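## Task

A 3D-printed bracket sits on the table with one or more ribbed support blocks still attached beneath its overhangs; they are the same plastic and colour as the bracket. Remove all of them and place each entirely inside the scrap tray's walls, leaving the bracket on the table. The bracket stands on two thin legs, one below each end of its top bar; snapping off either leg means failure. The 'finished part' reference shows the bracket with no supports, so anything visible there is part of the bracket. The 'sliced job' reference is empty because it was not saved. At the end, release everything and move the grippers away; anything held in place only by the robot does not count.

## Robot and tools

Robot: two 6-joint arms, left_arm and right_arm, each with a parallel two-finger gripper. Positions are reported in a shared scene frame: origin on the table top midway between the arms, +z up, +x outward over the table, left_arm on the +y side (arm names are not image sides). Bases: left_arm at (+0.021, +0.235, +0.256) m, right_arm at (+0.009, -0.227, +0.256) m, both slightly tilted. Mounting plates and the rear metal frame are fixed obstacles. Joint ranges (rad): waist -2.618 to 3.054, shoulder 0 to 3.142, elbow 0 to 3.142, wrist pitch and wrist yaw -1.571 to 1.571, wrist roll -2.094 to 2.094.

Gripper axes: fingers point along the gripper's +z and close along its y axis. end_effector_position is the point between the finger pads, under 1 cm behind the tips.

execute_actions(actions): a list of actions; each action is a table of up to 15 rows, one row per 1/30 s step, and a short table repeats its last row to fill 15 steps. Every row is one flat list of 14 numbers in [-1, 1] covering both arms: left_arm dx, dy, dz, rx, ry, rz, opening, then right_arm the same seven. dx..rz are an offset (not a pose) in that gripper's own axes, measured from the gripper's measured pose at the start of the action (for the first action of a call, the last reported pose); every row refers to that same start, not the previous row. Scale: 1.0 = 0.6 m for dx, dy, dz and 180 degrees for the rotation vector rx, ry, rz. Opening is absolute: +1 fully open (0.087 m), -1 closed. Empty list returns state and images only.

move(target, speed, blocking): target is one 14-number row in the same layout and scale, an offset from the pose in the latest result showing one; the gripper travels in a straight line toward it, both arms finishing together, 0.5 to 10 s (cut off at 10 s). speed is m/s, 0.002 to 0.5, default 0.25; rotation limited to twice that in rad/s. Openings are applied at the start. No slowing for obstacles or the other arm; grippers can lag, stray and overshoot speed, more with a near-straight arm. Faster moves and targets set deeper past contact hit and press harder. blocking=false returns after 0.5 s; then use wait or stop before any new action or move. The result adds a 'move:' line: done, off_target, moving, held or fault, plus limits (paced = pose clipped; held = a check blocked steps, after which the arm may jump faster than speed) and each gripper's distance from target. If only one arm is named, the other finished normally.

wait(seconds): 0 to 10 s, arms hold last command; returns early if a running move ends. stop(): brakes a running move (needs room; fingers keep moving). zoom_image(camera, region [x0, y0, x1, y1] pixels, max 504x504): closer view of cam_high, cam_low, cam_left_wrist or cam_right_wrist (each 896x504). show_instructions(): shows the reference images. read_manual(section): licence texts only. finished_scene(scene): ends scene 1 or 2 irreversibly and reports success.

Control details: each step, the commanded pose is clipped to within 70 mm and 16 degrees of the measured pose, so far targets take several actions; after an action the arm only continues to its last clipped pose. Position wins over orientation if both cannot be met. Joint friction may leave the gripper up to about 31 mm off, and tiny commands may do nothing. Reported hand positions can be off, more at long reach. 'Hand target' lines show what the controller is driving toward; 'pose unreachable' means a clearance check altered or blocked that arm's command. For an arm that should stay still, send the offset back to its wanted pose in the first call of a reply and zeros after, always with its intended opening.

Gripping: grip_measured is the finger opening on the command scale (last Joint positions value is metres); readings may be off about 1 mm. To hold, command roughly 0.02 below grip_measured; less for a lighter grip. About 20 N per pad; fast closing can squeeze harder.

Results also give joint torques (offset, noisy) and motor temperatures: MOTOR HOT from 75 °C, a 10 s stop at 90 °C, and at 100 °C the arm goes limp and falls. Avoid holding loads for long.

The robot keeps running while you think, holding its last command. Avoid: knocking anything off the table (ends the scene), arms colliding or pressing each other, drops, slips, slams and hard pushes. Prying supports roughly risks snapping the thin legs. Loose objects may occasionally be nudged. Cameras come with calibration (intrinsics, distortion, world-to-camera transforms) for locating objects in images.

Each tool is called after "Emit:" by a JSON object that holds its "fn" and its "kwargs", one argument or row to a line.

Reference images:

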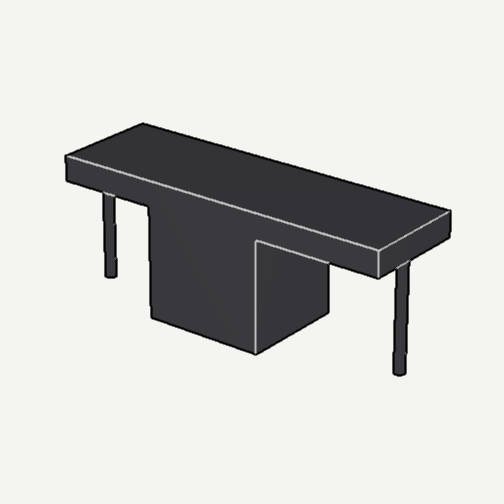

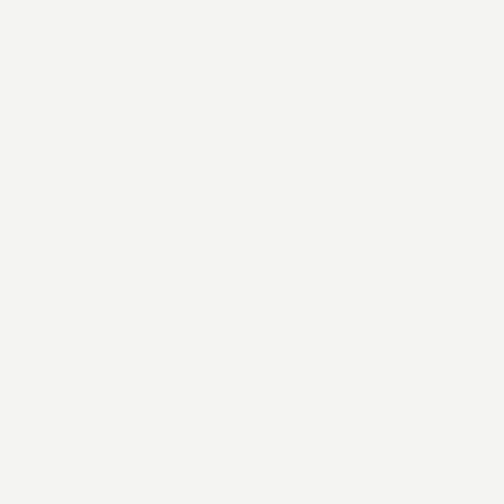

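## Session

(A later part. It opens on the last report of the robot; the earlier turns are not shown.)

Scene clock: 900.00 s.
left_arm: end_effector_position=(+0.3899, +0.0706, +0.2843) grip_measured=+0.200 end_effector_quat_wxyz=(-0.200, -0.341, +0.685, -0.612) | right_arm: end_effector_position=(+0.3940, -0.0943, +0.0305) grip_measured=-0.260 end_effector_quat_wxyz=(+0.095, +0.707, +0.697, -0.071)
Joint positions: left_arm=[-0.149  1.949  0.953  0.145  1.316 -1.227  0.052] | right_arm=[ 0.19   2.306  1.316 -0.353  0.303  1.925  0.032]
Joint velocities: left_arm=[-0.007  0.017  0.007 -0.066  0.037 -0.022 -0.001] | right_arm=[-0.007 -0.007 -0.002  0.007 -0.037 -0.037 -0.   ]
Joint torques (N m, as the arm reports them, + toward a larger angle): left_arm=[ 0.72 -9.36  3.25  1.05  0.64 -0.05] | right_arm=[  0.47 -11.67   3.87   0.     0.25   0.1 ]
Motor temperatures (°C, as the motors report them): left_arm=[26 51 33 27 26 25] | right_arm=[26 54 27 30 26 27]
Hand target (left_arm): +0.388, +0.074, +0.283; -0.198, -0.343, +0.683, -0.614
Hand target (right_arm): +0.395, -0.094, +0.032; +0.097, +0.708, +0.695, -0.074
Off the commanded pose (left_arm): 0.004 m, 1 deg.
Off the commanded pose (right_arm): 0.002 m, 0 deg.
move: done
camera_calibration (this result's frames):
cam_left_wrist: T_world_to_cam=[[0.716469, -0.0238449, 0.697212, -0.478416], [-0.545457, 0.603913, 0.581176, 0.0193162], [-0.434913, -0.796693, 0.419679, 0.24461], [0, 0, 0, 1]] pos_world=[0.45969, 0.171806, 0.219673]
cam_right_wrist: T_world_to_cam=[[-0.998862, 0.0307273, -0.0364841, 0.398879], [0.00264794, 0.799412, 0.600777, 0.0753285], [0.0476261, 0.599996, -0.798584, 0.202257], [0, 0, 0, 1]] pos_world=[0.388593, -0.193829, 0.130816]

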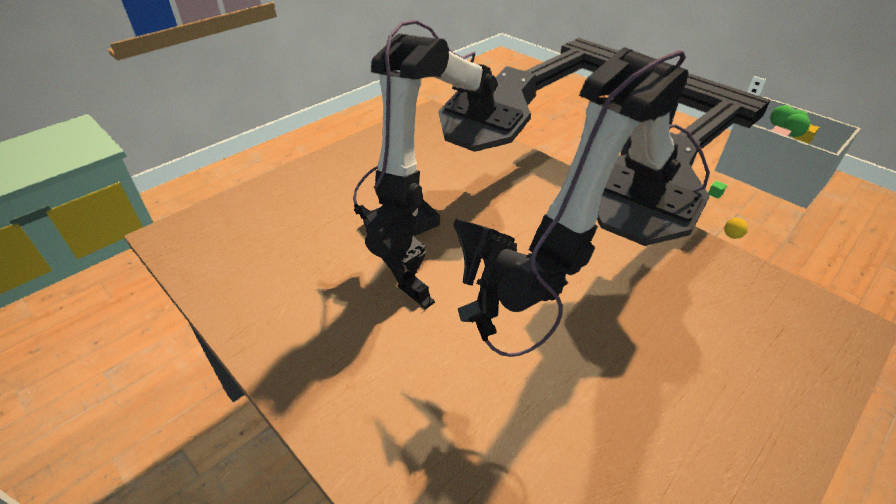

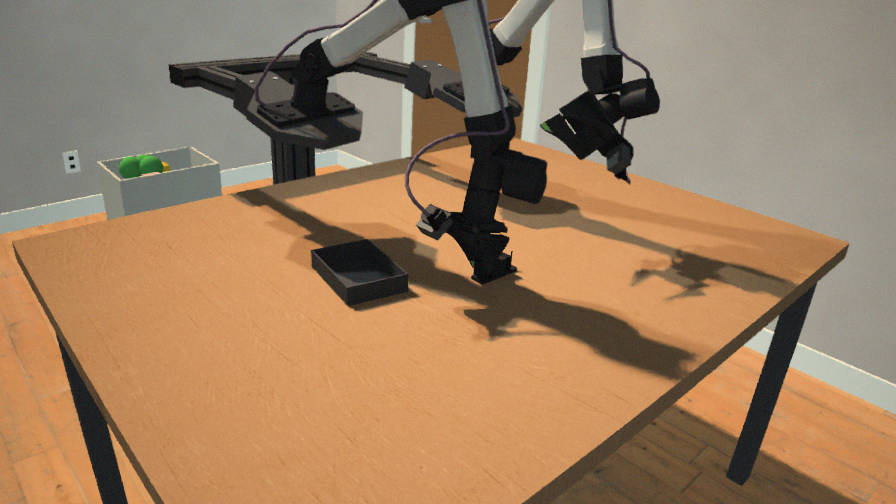

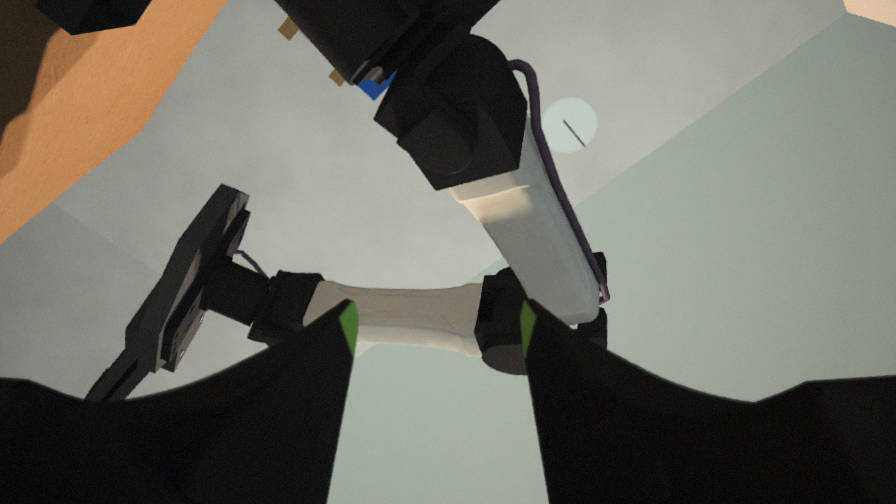

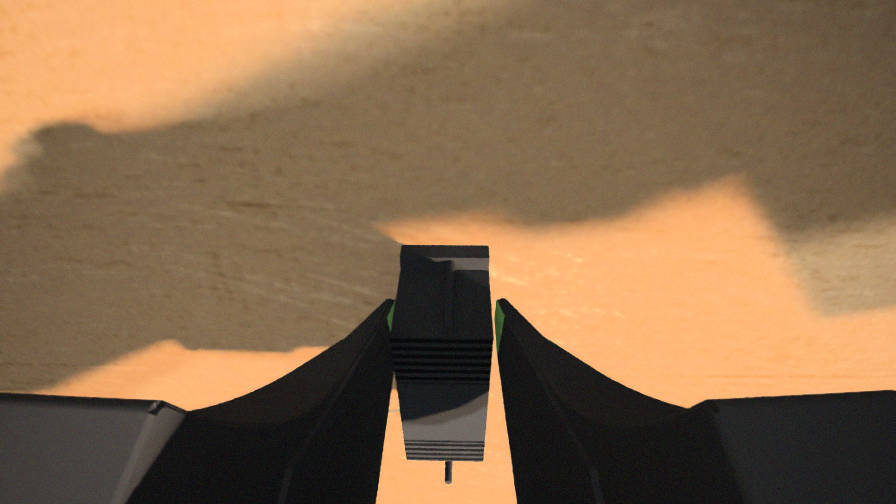

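Emit:
{"fn": "execute_actions", "kwargs": {
  "actions": []
}}

Scene clock: 912.90 s.
left_arm: end_effector_position=(+0.3897, +0.0706, +0.2846) grip_measured=+0.200 end_effector_quat_wxyz=(-0.200, -0.340, +0.684, -0.613) | right_arm: end_effector_position=(+0.3940, -0.0943, +0.0305) grip_measured=-0.260 end_effector_quat_wxyz=(+0.095, +0.707, +0.697, -0.071)
Joint positions: left_arm=[-0.149  1.949  0.953  0.145  1.318 -1.226  0.052] | right_arm=[ 0.19   2.306  1.316 -0.353  0.303  1.925  0.032]
Joint velocities: left_arm=[-0.002 -0.002 -0.002 -0.022  0.022  0.037  0.   ] | right_arm=[ 0.012  0.002  0.002  0.007  0.022  0.007 -0.   ]
Joint torques (N m, as the arm reports them, + toward a larger angle): left_arm=[ 0.76 -9.23  3.24  1.05  0.66 -0.07] | right_arm=[  0.42 -11.59   4.01   0.02   0.21   0.09]
Motor temperatures (°C, as the motors report them): left_arm=[26 51 33 28 26 25] | right_arm=[26 54 27 30 26 27]
Hand target (left_arm): +0.388, +0.074, +0.283; -0.198, -0.343, +0.683, -0.614
Hand target (right_arm): +0.395, -0.094, +0.032; +0.097, +0.708, +0.695, -0.074
Off the commanded pose (left_arm): 0.004 m, 1 deg.
Off the commanded pose (right_arm): 0.002 m, 0 deg.
camera_calibration (this result's frames):
cam_left_wrist: T_world_to_cam=[[0.715569, -0.0233593, 0.698152, -0.478452], [-0.545473, 0.605655, 0.579345, 0.0194081], [-0.436372, -0.795384, 0.420646, 0.244579], [0, 0, 0, 1]] pos_world=[0.45968, 0.171603, 0.219907]
cam_right_wrist: T_world_to_cam=[[-0.998862, 0.0307273, -0.0364841, 0.398879], [0.00264794, 0.799412, 0.600777, 0.0753285], [0.0476261, 0.599996, -0.798584, 0.202257], [0, 0, 0, 1]] pos_world=[0.388593, -0.193829, 0.130816]

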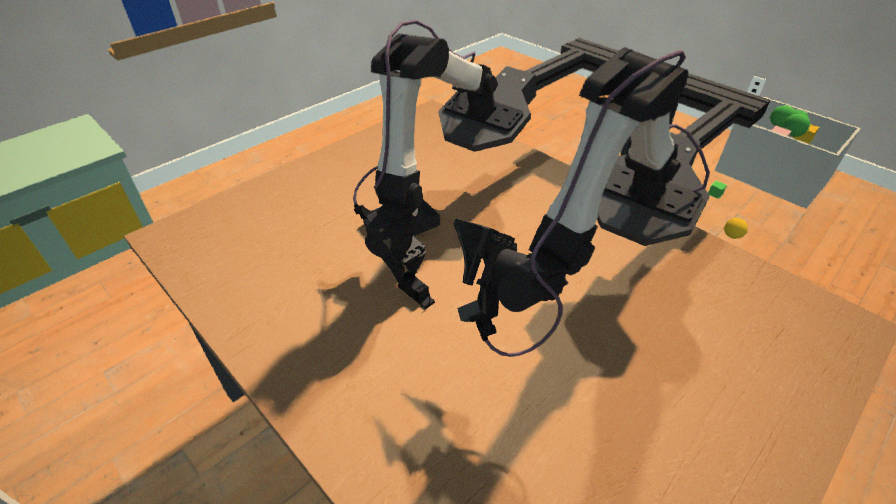

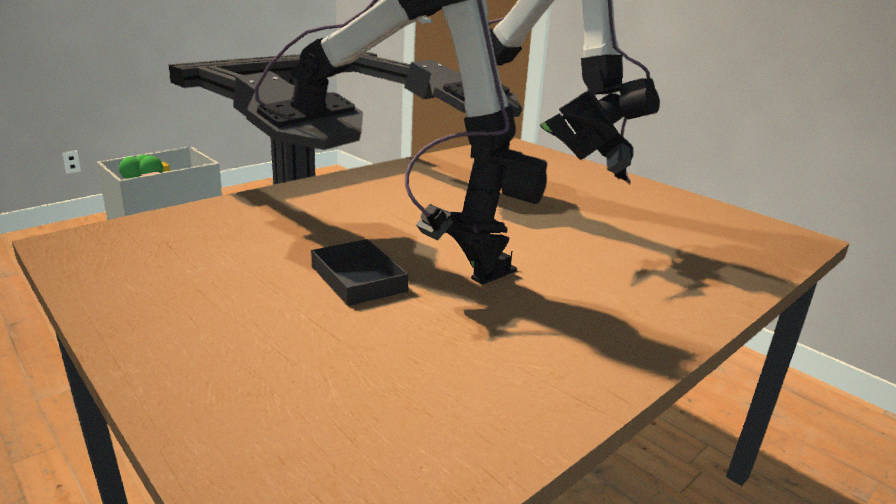

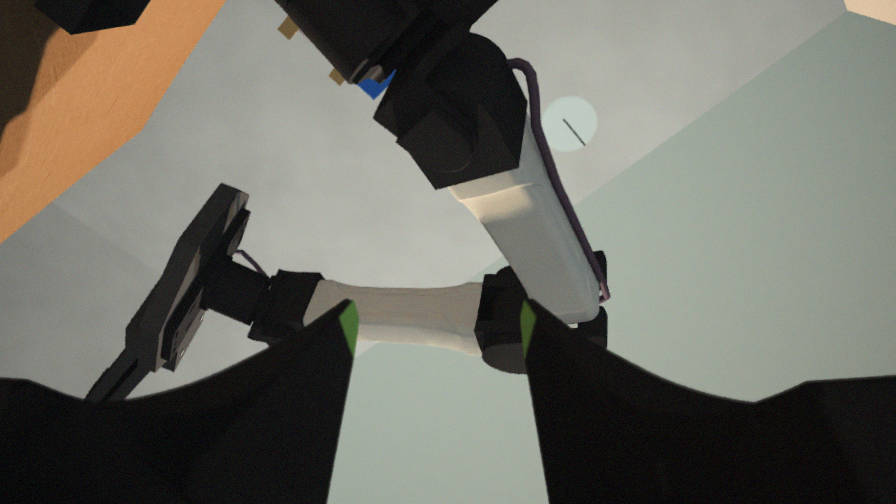

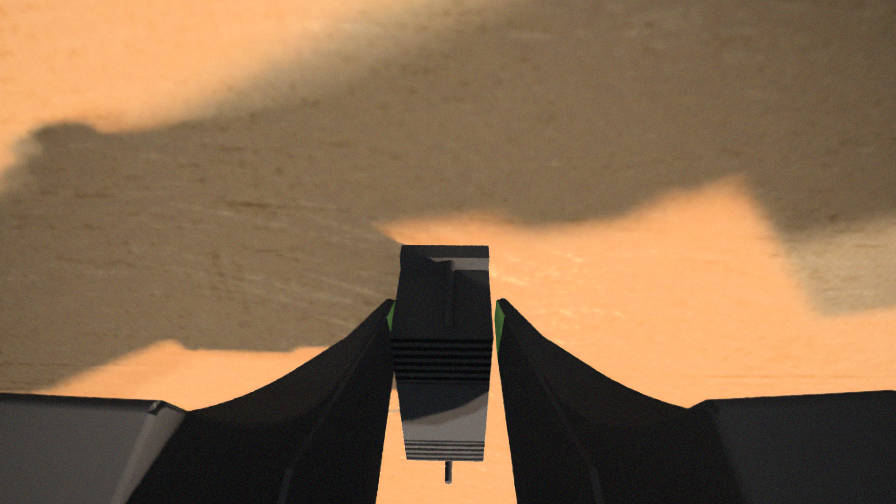

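Emit:
{"fn": "execute_actions", "kwargs": {
  "actions": [
    [[0,0,0,0,0,0,0.2, 0,0,0,0,0,0,-0.28],[0,0,0,0,0,0,0.2, 0,0,0,0,0,0,-0.30],[0,0,0,0,0,0,0.2, 0,0,0,0,0,0,-0.31],[0,0,0,0,0,0,0.2, 0,0,0,0,0,0,-0.32],[0,0,0,0,0,0,0.2, 0,0,0,0,0,0,-0.33],[0,0,0,0,0,0,0.2, 0,0,0,0,0,0,-0.34],[0,0,0,0,0,0,0.2, 0,0,0,0,0,0,-0.35],[0,0,0,0,0,0,0.2, 0,0,0,0,0,0,-0.37],[0,0,0,0,0,0,0.2, 0,0,0,0,0,0,-0.39],[0,0,0,0,0,0,0.2, 0,0,0,0,0,0,-0.41],[0,0,0,0,0,0,0.2, 0,0,0,0,0,0,-0.43],[0,0,0,0,0,0,0.2, 0,0,0,0,0,0,-0.45]]
  ]
}}

Scene clock: 926.83 s.
left_arm: end_effector_position=(+0.3897, +0.0706, +0.2846) grip_measured=+0.200 end_effector_quat_wxyz=(-0.200, -0.340, +0.684, -0.613) | right_arm: end_effector_position=(+0.3940, -0.0943, +0.0305) grip_measured=-0.322 end_effector_quat_wxyz=(+0.095, +0.707, +0.697, -0.071)
Joint positions: left_arm=[-0.149  1.949  0.953  0.145  1.318 -1.226  0.052] | right_arm=[ 0.19   2.306  1.316 -0.353  0.303  1.925  0.03 ]
Joint velocities: left_arm=[-0.007 -0.007 -0.022  0.095  0.007  0.051  0.001] | right_arm=[-0.007 -0.022 -0.007  0.022  0.007 -0.037  0.001]
Joint torques (N m, as the arm reports them, + toward a larger angle): left_arm=[-0.26 -9.17  4.26  0.99  0.59 -0.11] | right_arm=[  0.37 -11.47   3.48   0.11   0.15   0.03]
Motor temperatures (°C, as the motors report them): left_arm=[25 52 33 28 26 25] | right_arm=[26 54 28 30 26 27]
Hand target (left_arm): +0.390, +0.071, +0.285; -0.200, -0.340, +0.684, -0.613
Hand target (right_arm): +0.394, -0.094, +0.030; +0.095, +0.707, +0.697, -0.071
Off the commanded pose (left_arm): 0.000 m, 0 deg.
Off the commanded pose (right_arm): 0.000 m, 0 deg.
camera_calibration (this result's frames):
cam_left_wrist: T_world_to_cam=[[0.715569, -0.0233593, 0.698152, -0.478452], [-0.545473, 0.605655, 0.579345, 0.0194081], [-0.436372, -0.795384, 0.420646, 0.244579], [0, 0, 0, 1]] pos_world=[0.45968, 0.171603, 0.219907]
cam_right_wrist: T_world_to_cam=[[-0.998862, 0.0307273, -0.0364841, 0.398879], [0.00264794, 0.799412, 0.600777, 0.0753285], [0.0476261, 0.599996, -0.798584, 0.202257], [0, 0, 0, 1]] pos_world=[0.388593, -0.193829, 0.130816]

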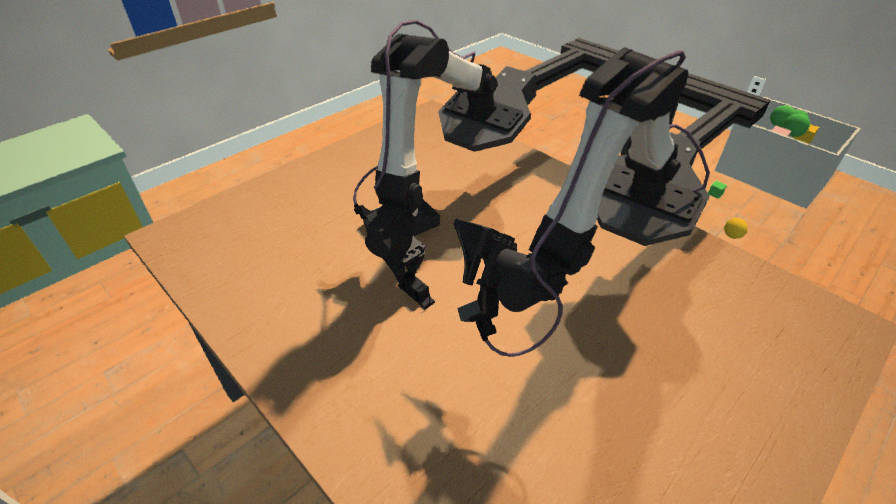

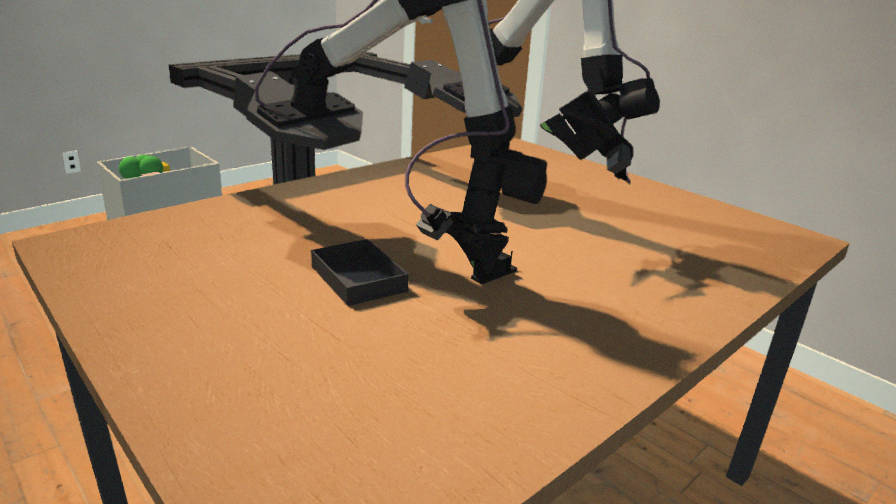

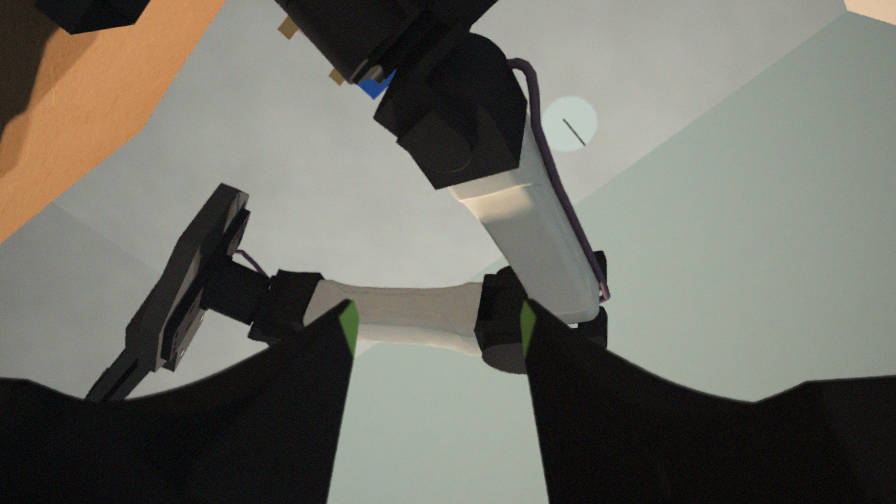

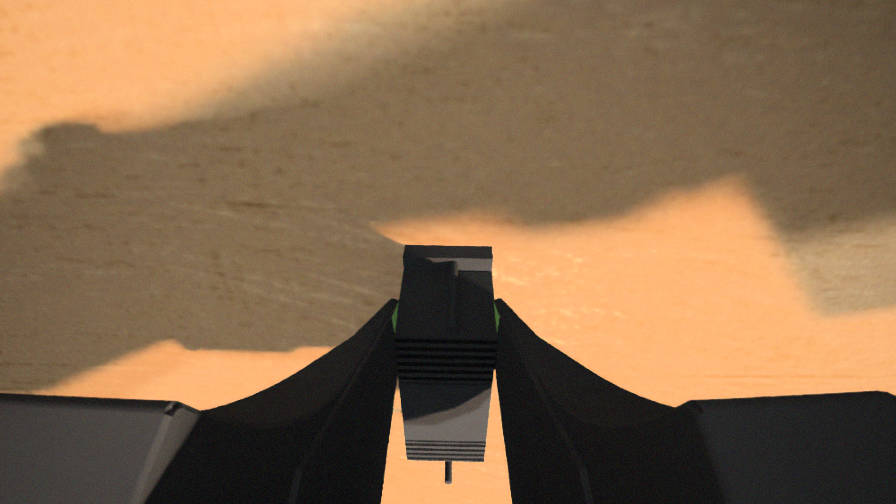

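Emit:
{"fn": "move", "kwargs": {
  "target": [0,0,0,0,0,0,0.2, 0.0032,0.0232,-0.4103,-0.223,0.478,-0.142,-0.45],
  "speed": 0.15
}}

Scene clock: 949.60 s.
left_arm: end_effector_position=(+0.3897, +0.0706, +0.2846) grip_measured=+0.200 end_effector_quat_wxyz=(-0.200, -0.340, +0.684, -0.613) | right_arm: end_effector_position=(+0.3983, -0.0348, +0.2705) grip_measured=-0.322 end_effector_quat_wxyz=(-0.200, +0.347, +0.682, +0.612)
Joint positions: left_arm=[-0.149  1.949  0.953  0.145  1.318 -1.226  0.052] | right_arm=[-0.124  2.051  0.936  0.695 -1.333  1.671  0.03 ]
Joint velocities: left_arm=[ 0.007 -0.017 -0.002 -0.081  0.007  0.022 -0.   ] | right_arm=[-0.002  0.002 -0.012  0.051  0.051  0.037  0.   ]
Joint torques (N m, as the arm reports them, + toward a larger angle): left_arm=[-0.27 -9.08  4.26  0.99  0.6  -0.11] | right_arm=[-0.6  -9.15  5.13  1.48 -0.61  0.09]
Motor temperatures (°C, as the motors report them): left_arm=[25 53 33 28 26 25] | right_arm=[26 53 28 30 26 27]
Hand target (left_arm): +0.390, +0.071, +0.285; -0.200, -0.340, +0.684, -0.613
Hand target (right_arm): +0.400, -0.035, +0.269; -0.206, +0.346, +0.679, +0.614
Off the commanded pose (left_arm): 0.000 m, 0 deg.
Off the commanded pose (right_arm): 0.002 m, 1 deg.
move: done
camera_calibration (this result's frames):
cam_left_wrist: T_world_to_cam=[[0.715569, -0.0233593, 0.698152, -0.478452], [-0.545473, 0.605655, 0.579345, 0.0194081], [-0.436372, -0.795384, 0.420646, 0.244579], [0, 0, 0, 1]] pos_world=[0.45968, 0.171603, 0.219907]
cam_right_wrist: T_world_to_cam=[[-0.731639, -0.00870115, -0.681637, 0.476803], [-0.538703, -0.605363, 0.585948, 0.0543501], [-0.417736, 0.795902, 0.43822, 0.215706], [0, 0, 0, 1]] pos_world=[0.468234, -0.13463, 0.198634]

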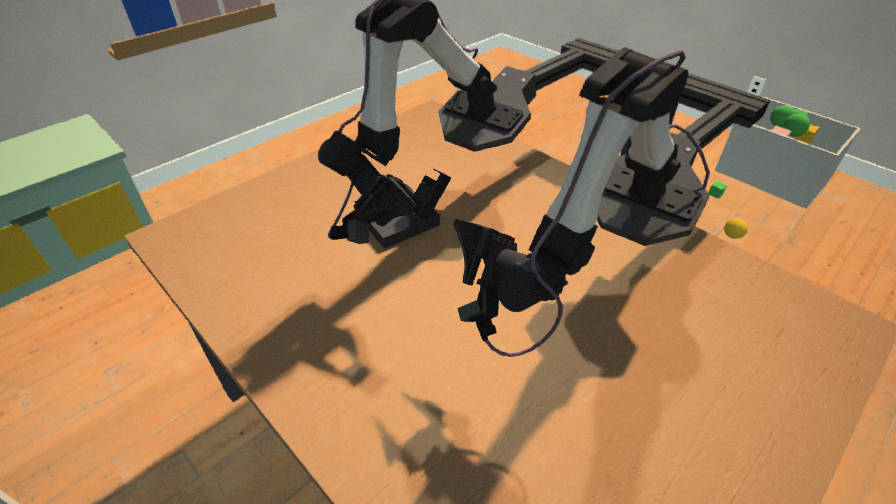

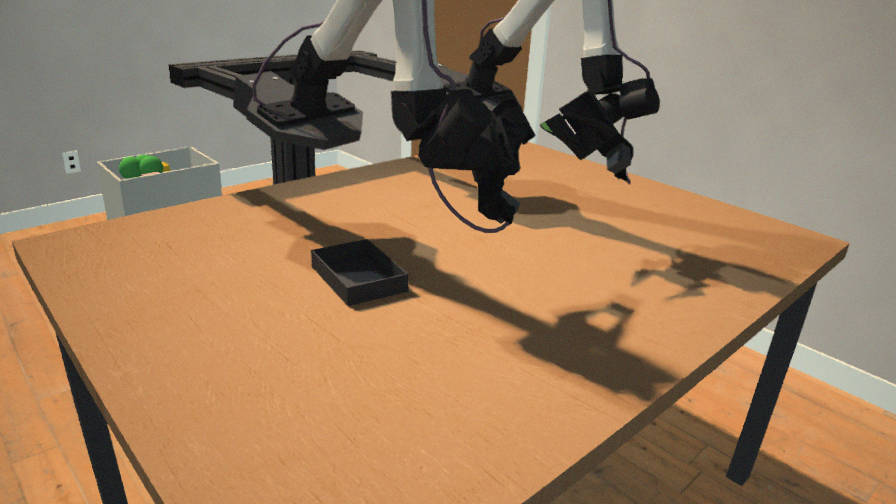

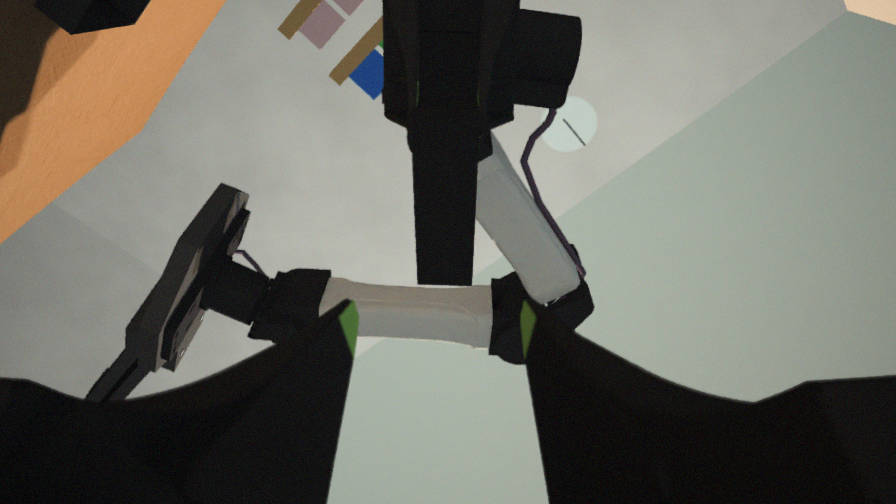

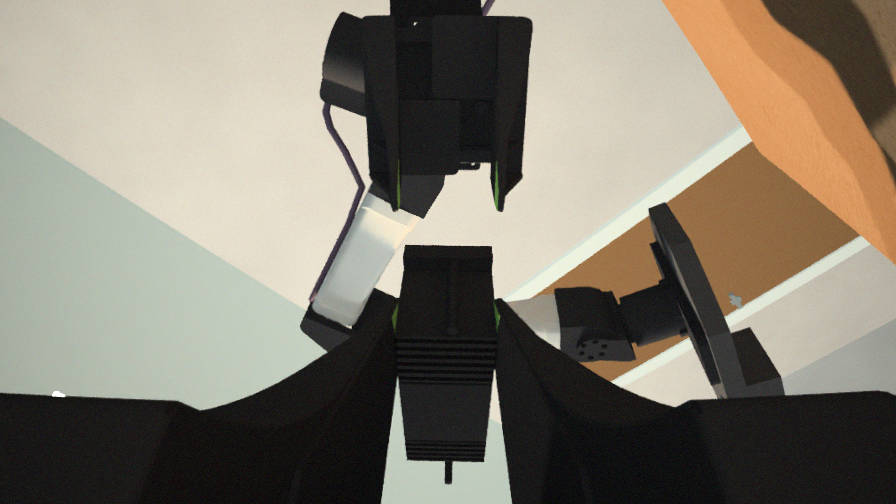

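Emit:
{"fn": "move", "kwargs": {
  "target": [-0.0024,0.0011,0.0904,0,0,0,0.0, 0,0,0,0,0,0,-0.45],
  "speed": 0.06
}}

Scene clock: 969.30 s.
left_arm: end_effector_position=(+0.4090, +0.0211, +0.2905) grip_measured=+0.000 end_effector_quat_wxyz=(-0.182, -0.323, +0.685, -0.627) | right_arm: end_effector_position=(+0.3989, -0.0348, +0.2712) grip_measured=-0.322 end_effector_quat_wxyz=(-0.199, +0.346, +0.682, +0.613)
Joint positions: left_arm=[-0.286  2.001  0.953  0.548  1.22  -1.532  0.044] | right_arm=[-0.124  2.052  0.936  0.705 -1.333  1.677  0.03 ]
Joint velocities: left_arm=[-0.002  0.012  0.002  0.007 -0.022 -0.095 -0.   ] | right_arm=[-0.002  0.007 -0.012  0.007  0.022  0.007  0.001]
Joint torques (N m, as the arm reports them, + toward a larger angle): left_arm=[-1.57 -7.64  1.6   1.5   0.32 -0.18] | right_arm=[ -0.61 -10.48   3.97   1.3   -0.48  -0.08]
Motor temperatures (°C, as the motors report them): left_arm=[25 53 33 28 26 25] | right_arm=[26 50 28 32 26 27]
Hand target (left_arm): +0.398, +0.018, +0.275; -0.200, -0.341, +0.683, -0.614
Hand target (right_arm): +0.398, -0.035, +0.270; -0.200, +0.347, +0.682, +0.612
Off the commanded pose (left_arm): 0.020 m, 3 deg.
Off the commanded pose (right_arm): 0.001 m, 0 deg.
move: off_target (left_arm)
camera_calibration (this result's frames):
cam_left_wrist: T_world_to_cam=[[0.674696, -0.0121769, 0.737995, -0.492662], [-0.579255, 0.610932, 0.539653, 0.0817897], [-0.457436, -0.791589, 0.40514, 0.224239], [0, 0, 0, 1]] pos_world=[0.48235, 0.121538, 0.228596]
cam_right_wrist: T_world_to_cam=[[-0.729462, -0.00729725, -0.683982, 0.477458], [-0.54092, -0.605893, 0.583352, 0.0558266], [-0.418677, 0.795513, 0.438029, 0.216031], [0, 0, 0, 1]] pos_world=[0.468932, -0.134546, 0.199378]

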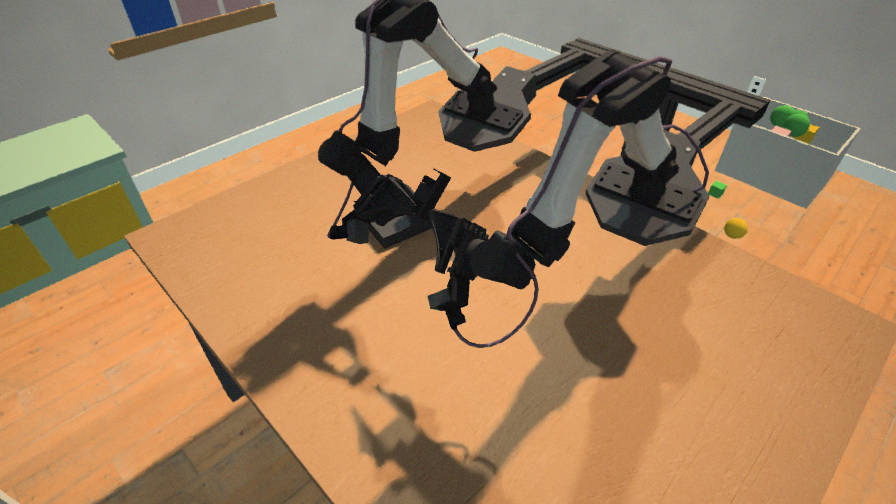

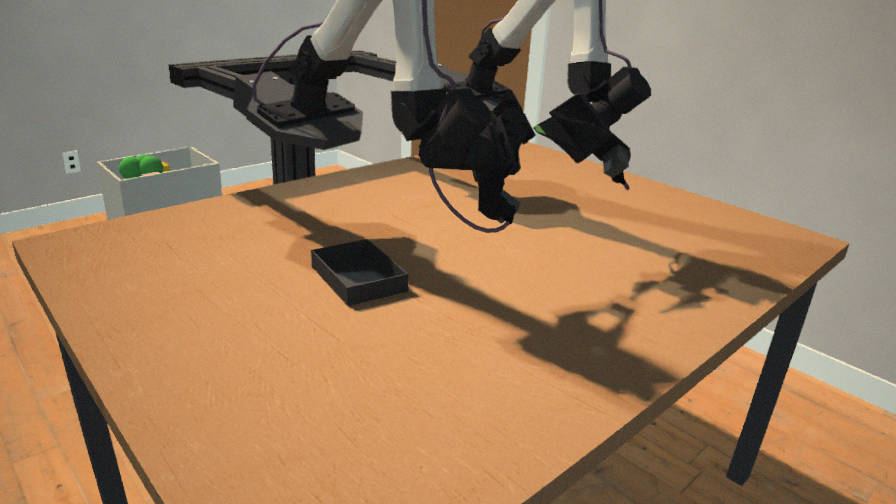

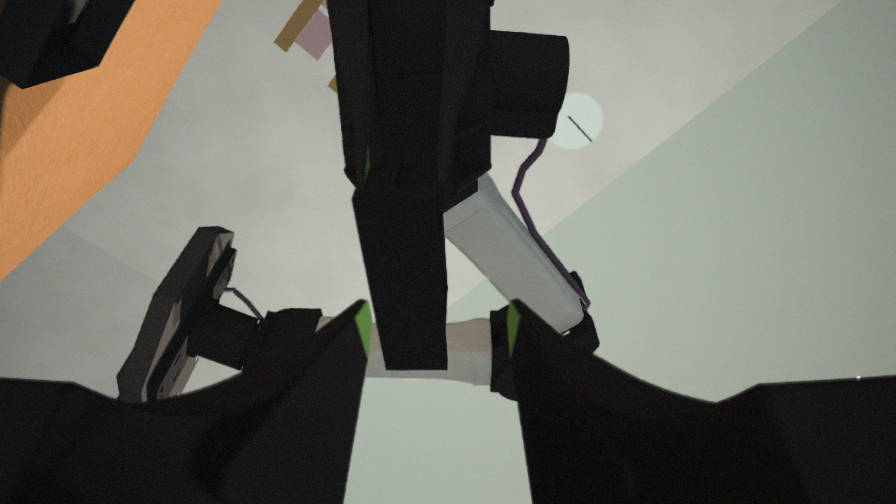

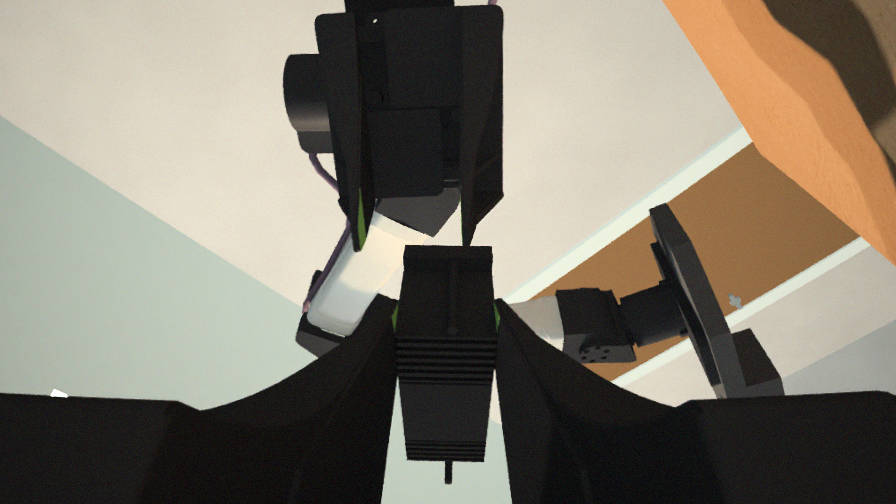

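Emit:
{"fn": "move", "kwargs": {
  "target": [-0.0054,0.0546,0.004,0,0,-0.0198,0.0, 0,0,0,0,0,0,-0.45],
  "speed": 0.04
}}

Scene clock: 978.90 s.
left_arm: end_effector_position=(+0.3987, +0.0206, +0.2749) grip_measured=+0.000 end_effector_quat_wxyz=(-0.186, -0.331, +0.679, -0.629) | right_arm: end_effector_position=(+0.3989, -0.0348, +0.2712) grip_measured=-0.322 end_effector_quat_wxyz=(-0.199, +0.346, +0.682, +0.613)
Joint positions: left_arm=[-0.286  2.048  0.898  0.683  1.22  -1.583  0.044] | right_arm=[-0.124  2.052  0.936  0.705 -1.333  1.677  0.03 ]
Joint velocities: left_arm=[-0.002 -0.002 -0.012  0.095 -0.022 -0.066 -0.   ] | right_arm=[ 0.002  0.007  0.007 -0.066 -0.022 -0.051 -0.001]
Joint torques (N m, as the arm reports them, + toward a larger angle): left_arm=[-0.83 -7.58  1.71  1.46  0.45 -0.18] | right_arm=[ -0.58 -10.48   3.99   1.41  -0.48   0.  ]
Motor temperatures (°C, as the motors report them): left_arm=[25 52 32 29 26 25] | right_arm=[26 50 28 32 26 27]
Hand target (left_arm): +0.390, +0.020, +0.264; -0.201, -0.344, +0.675, -0.621
Hand target (right_arm): +0.399, -0.035, +0.271; -0.199, +0.346, +0.682, +0.613
Off the commanded pose (left_arm): 0.014 m, 2 deg.
Off the commanded pose (right_arm): 0.000 m, 0 deg.
move: off_target (left_arm)
camera_calibration (this result's frames):
cam_left_wrist: T_world_to_cam=[[0.687491, 0.00319716, 0.726185, -0.476348], [-0.576573, 0.610357, 0.543164, 0.0825265], [-0.441496, -0.79212, 0.421459, 0.214606], [0, 0, 0, 1]] pos_world=[0.469815, 0.121146, 0.210644]
cam_right_wrist: T_world_to_cam=[[-0.729462, -0.00729725, -0.683982, 0.477458], [-0.54092, -0.605893, 0.583352, 0.0558266], [-0.418677, 0.795513, 0.438029, 0.216031], [0, 0, 0, 1]] pos_world=[0.468932, -0.134546, 0.199378]

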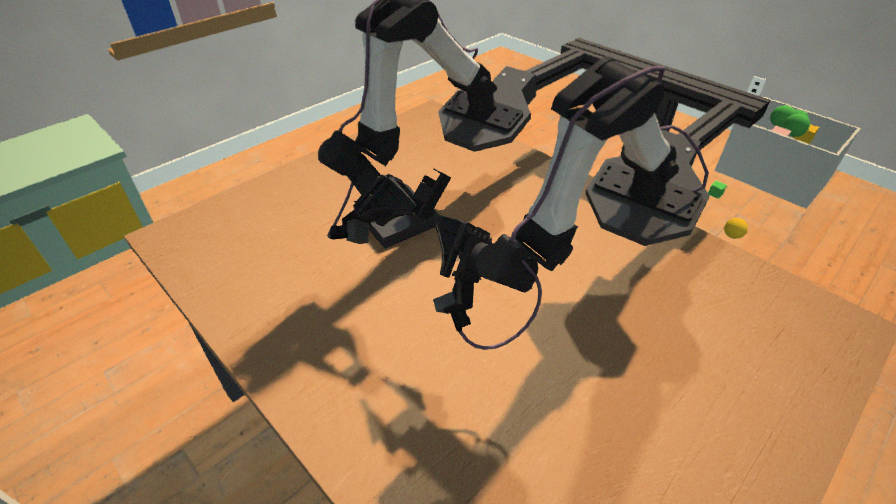

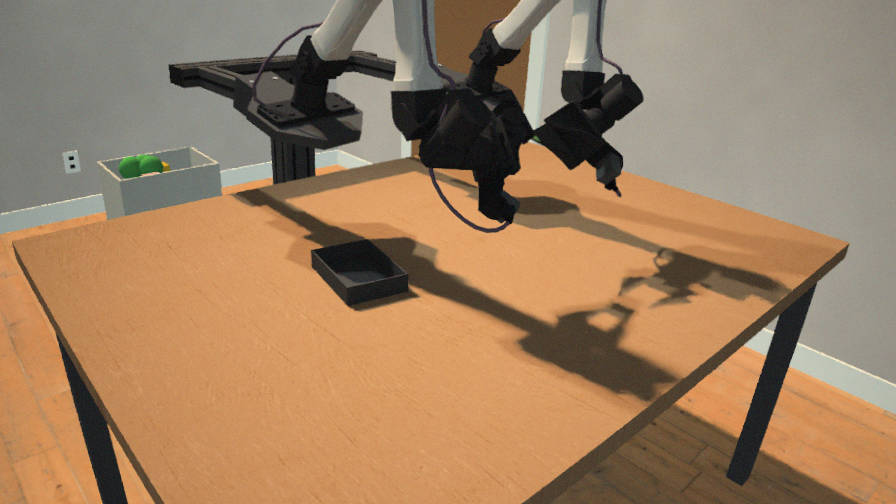

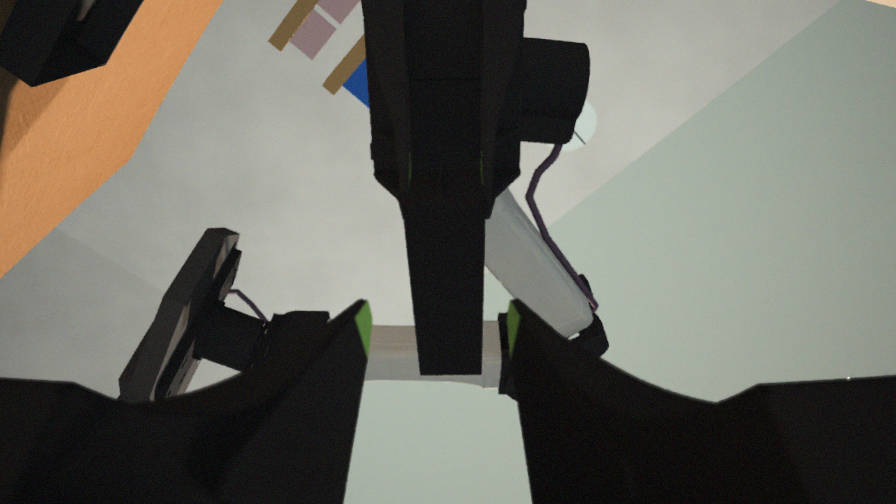

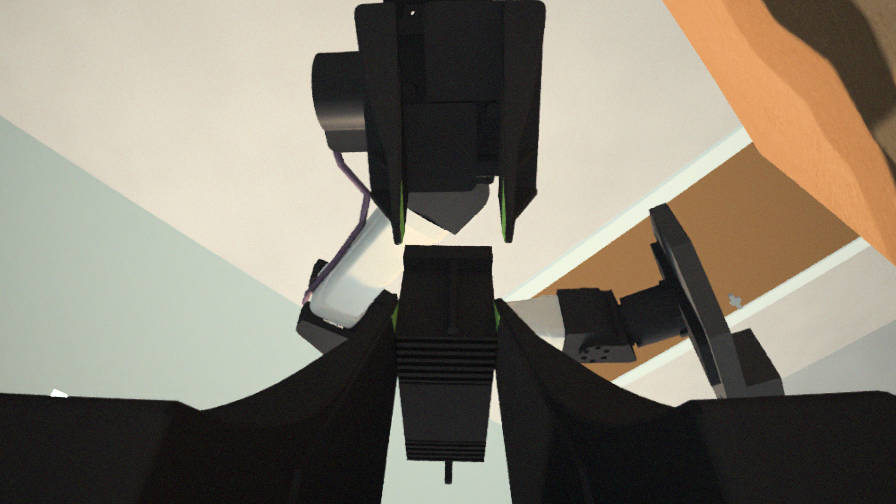

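Emit:
{"fn": "zoom_image", "kwargs": {
  "camera": "cam_left_wrist",
  "region": [320, 130, 570, 400]
}}

Emit:
{"fn": "zoom_image", "kwargs": {
  "camera": "cam_right_wrist",
  "region": [340, 170, 560, 400]
}}

Region (320, 130, 570, 400) of cam_left_wrist's 896x504 image, scaled by 1.867, with more detail than that image has; it fills the left 467 columns of this view, and the rest is white.

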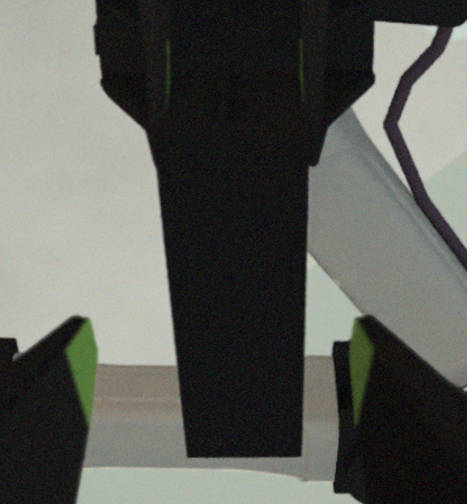

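Region (340, 170, 560, 400) of cam_right_wrist's 896x504 image, scaled by 2.191, with more detail than that image has; it fills the left 482 columns of this view, and the rest is white.

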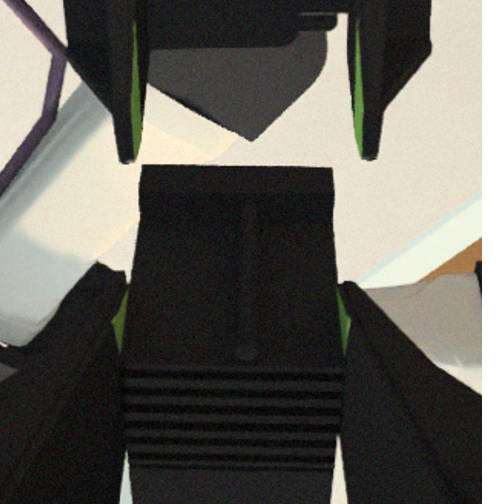

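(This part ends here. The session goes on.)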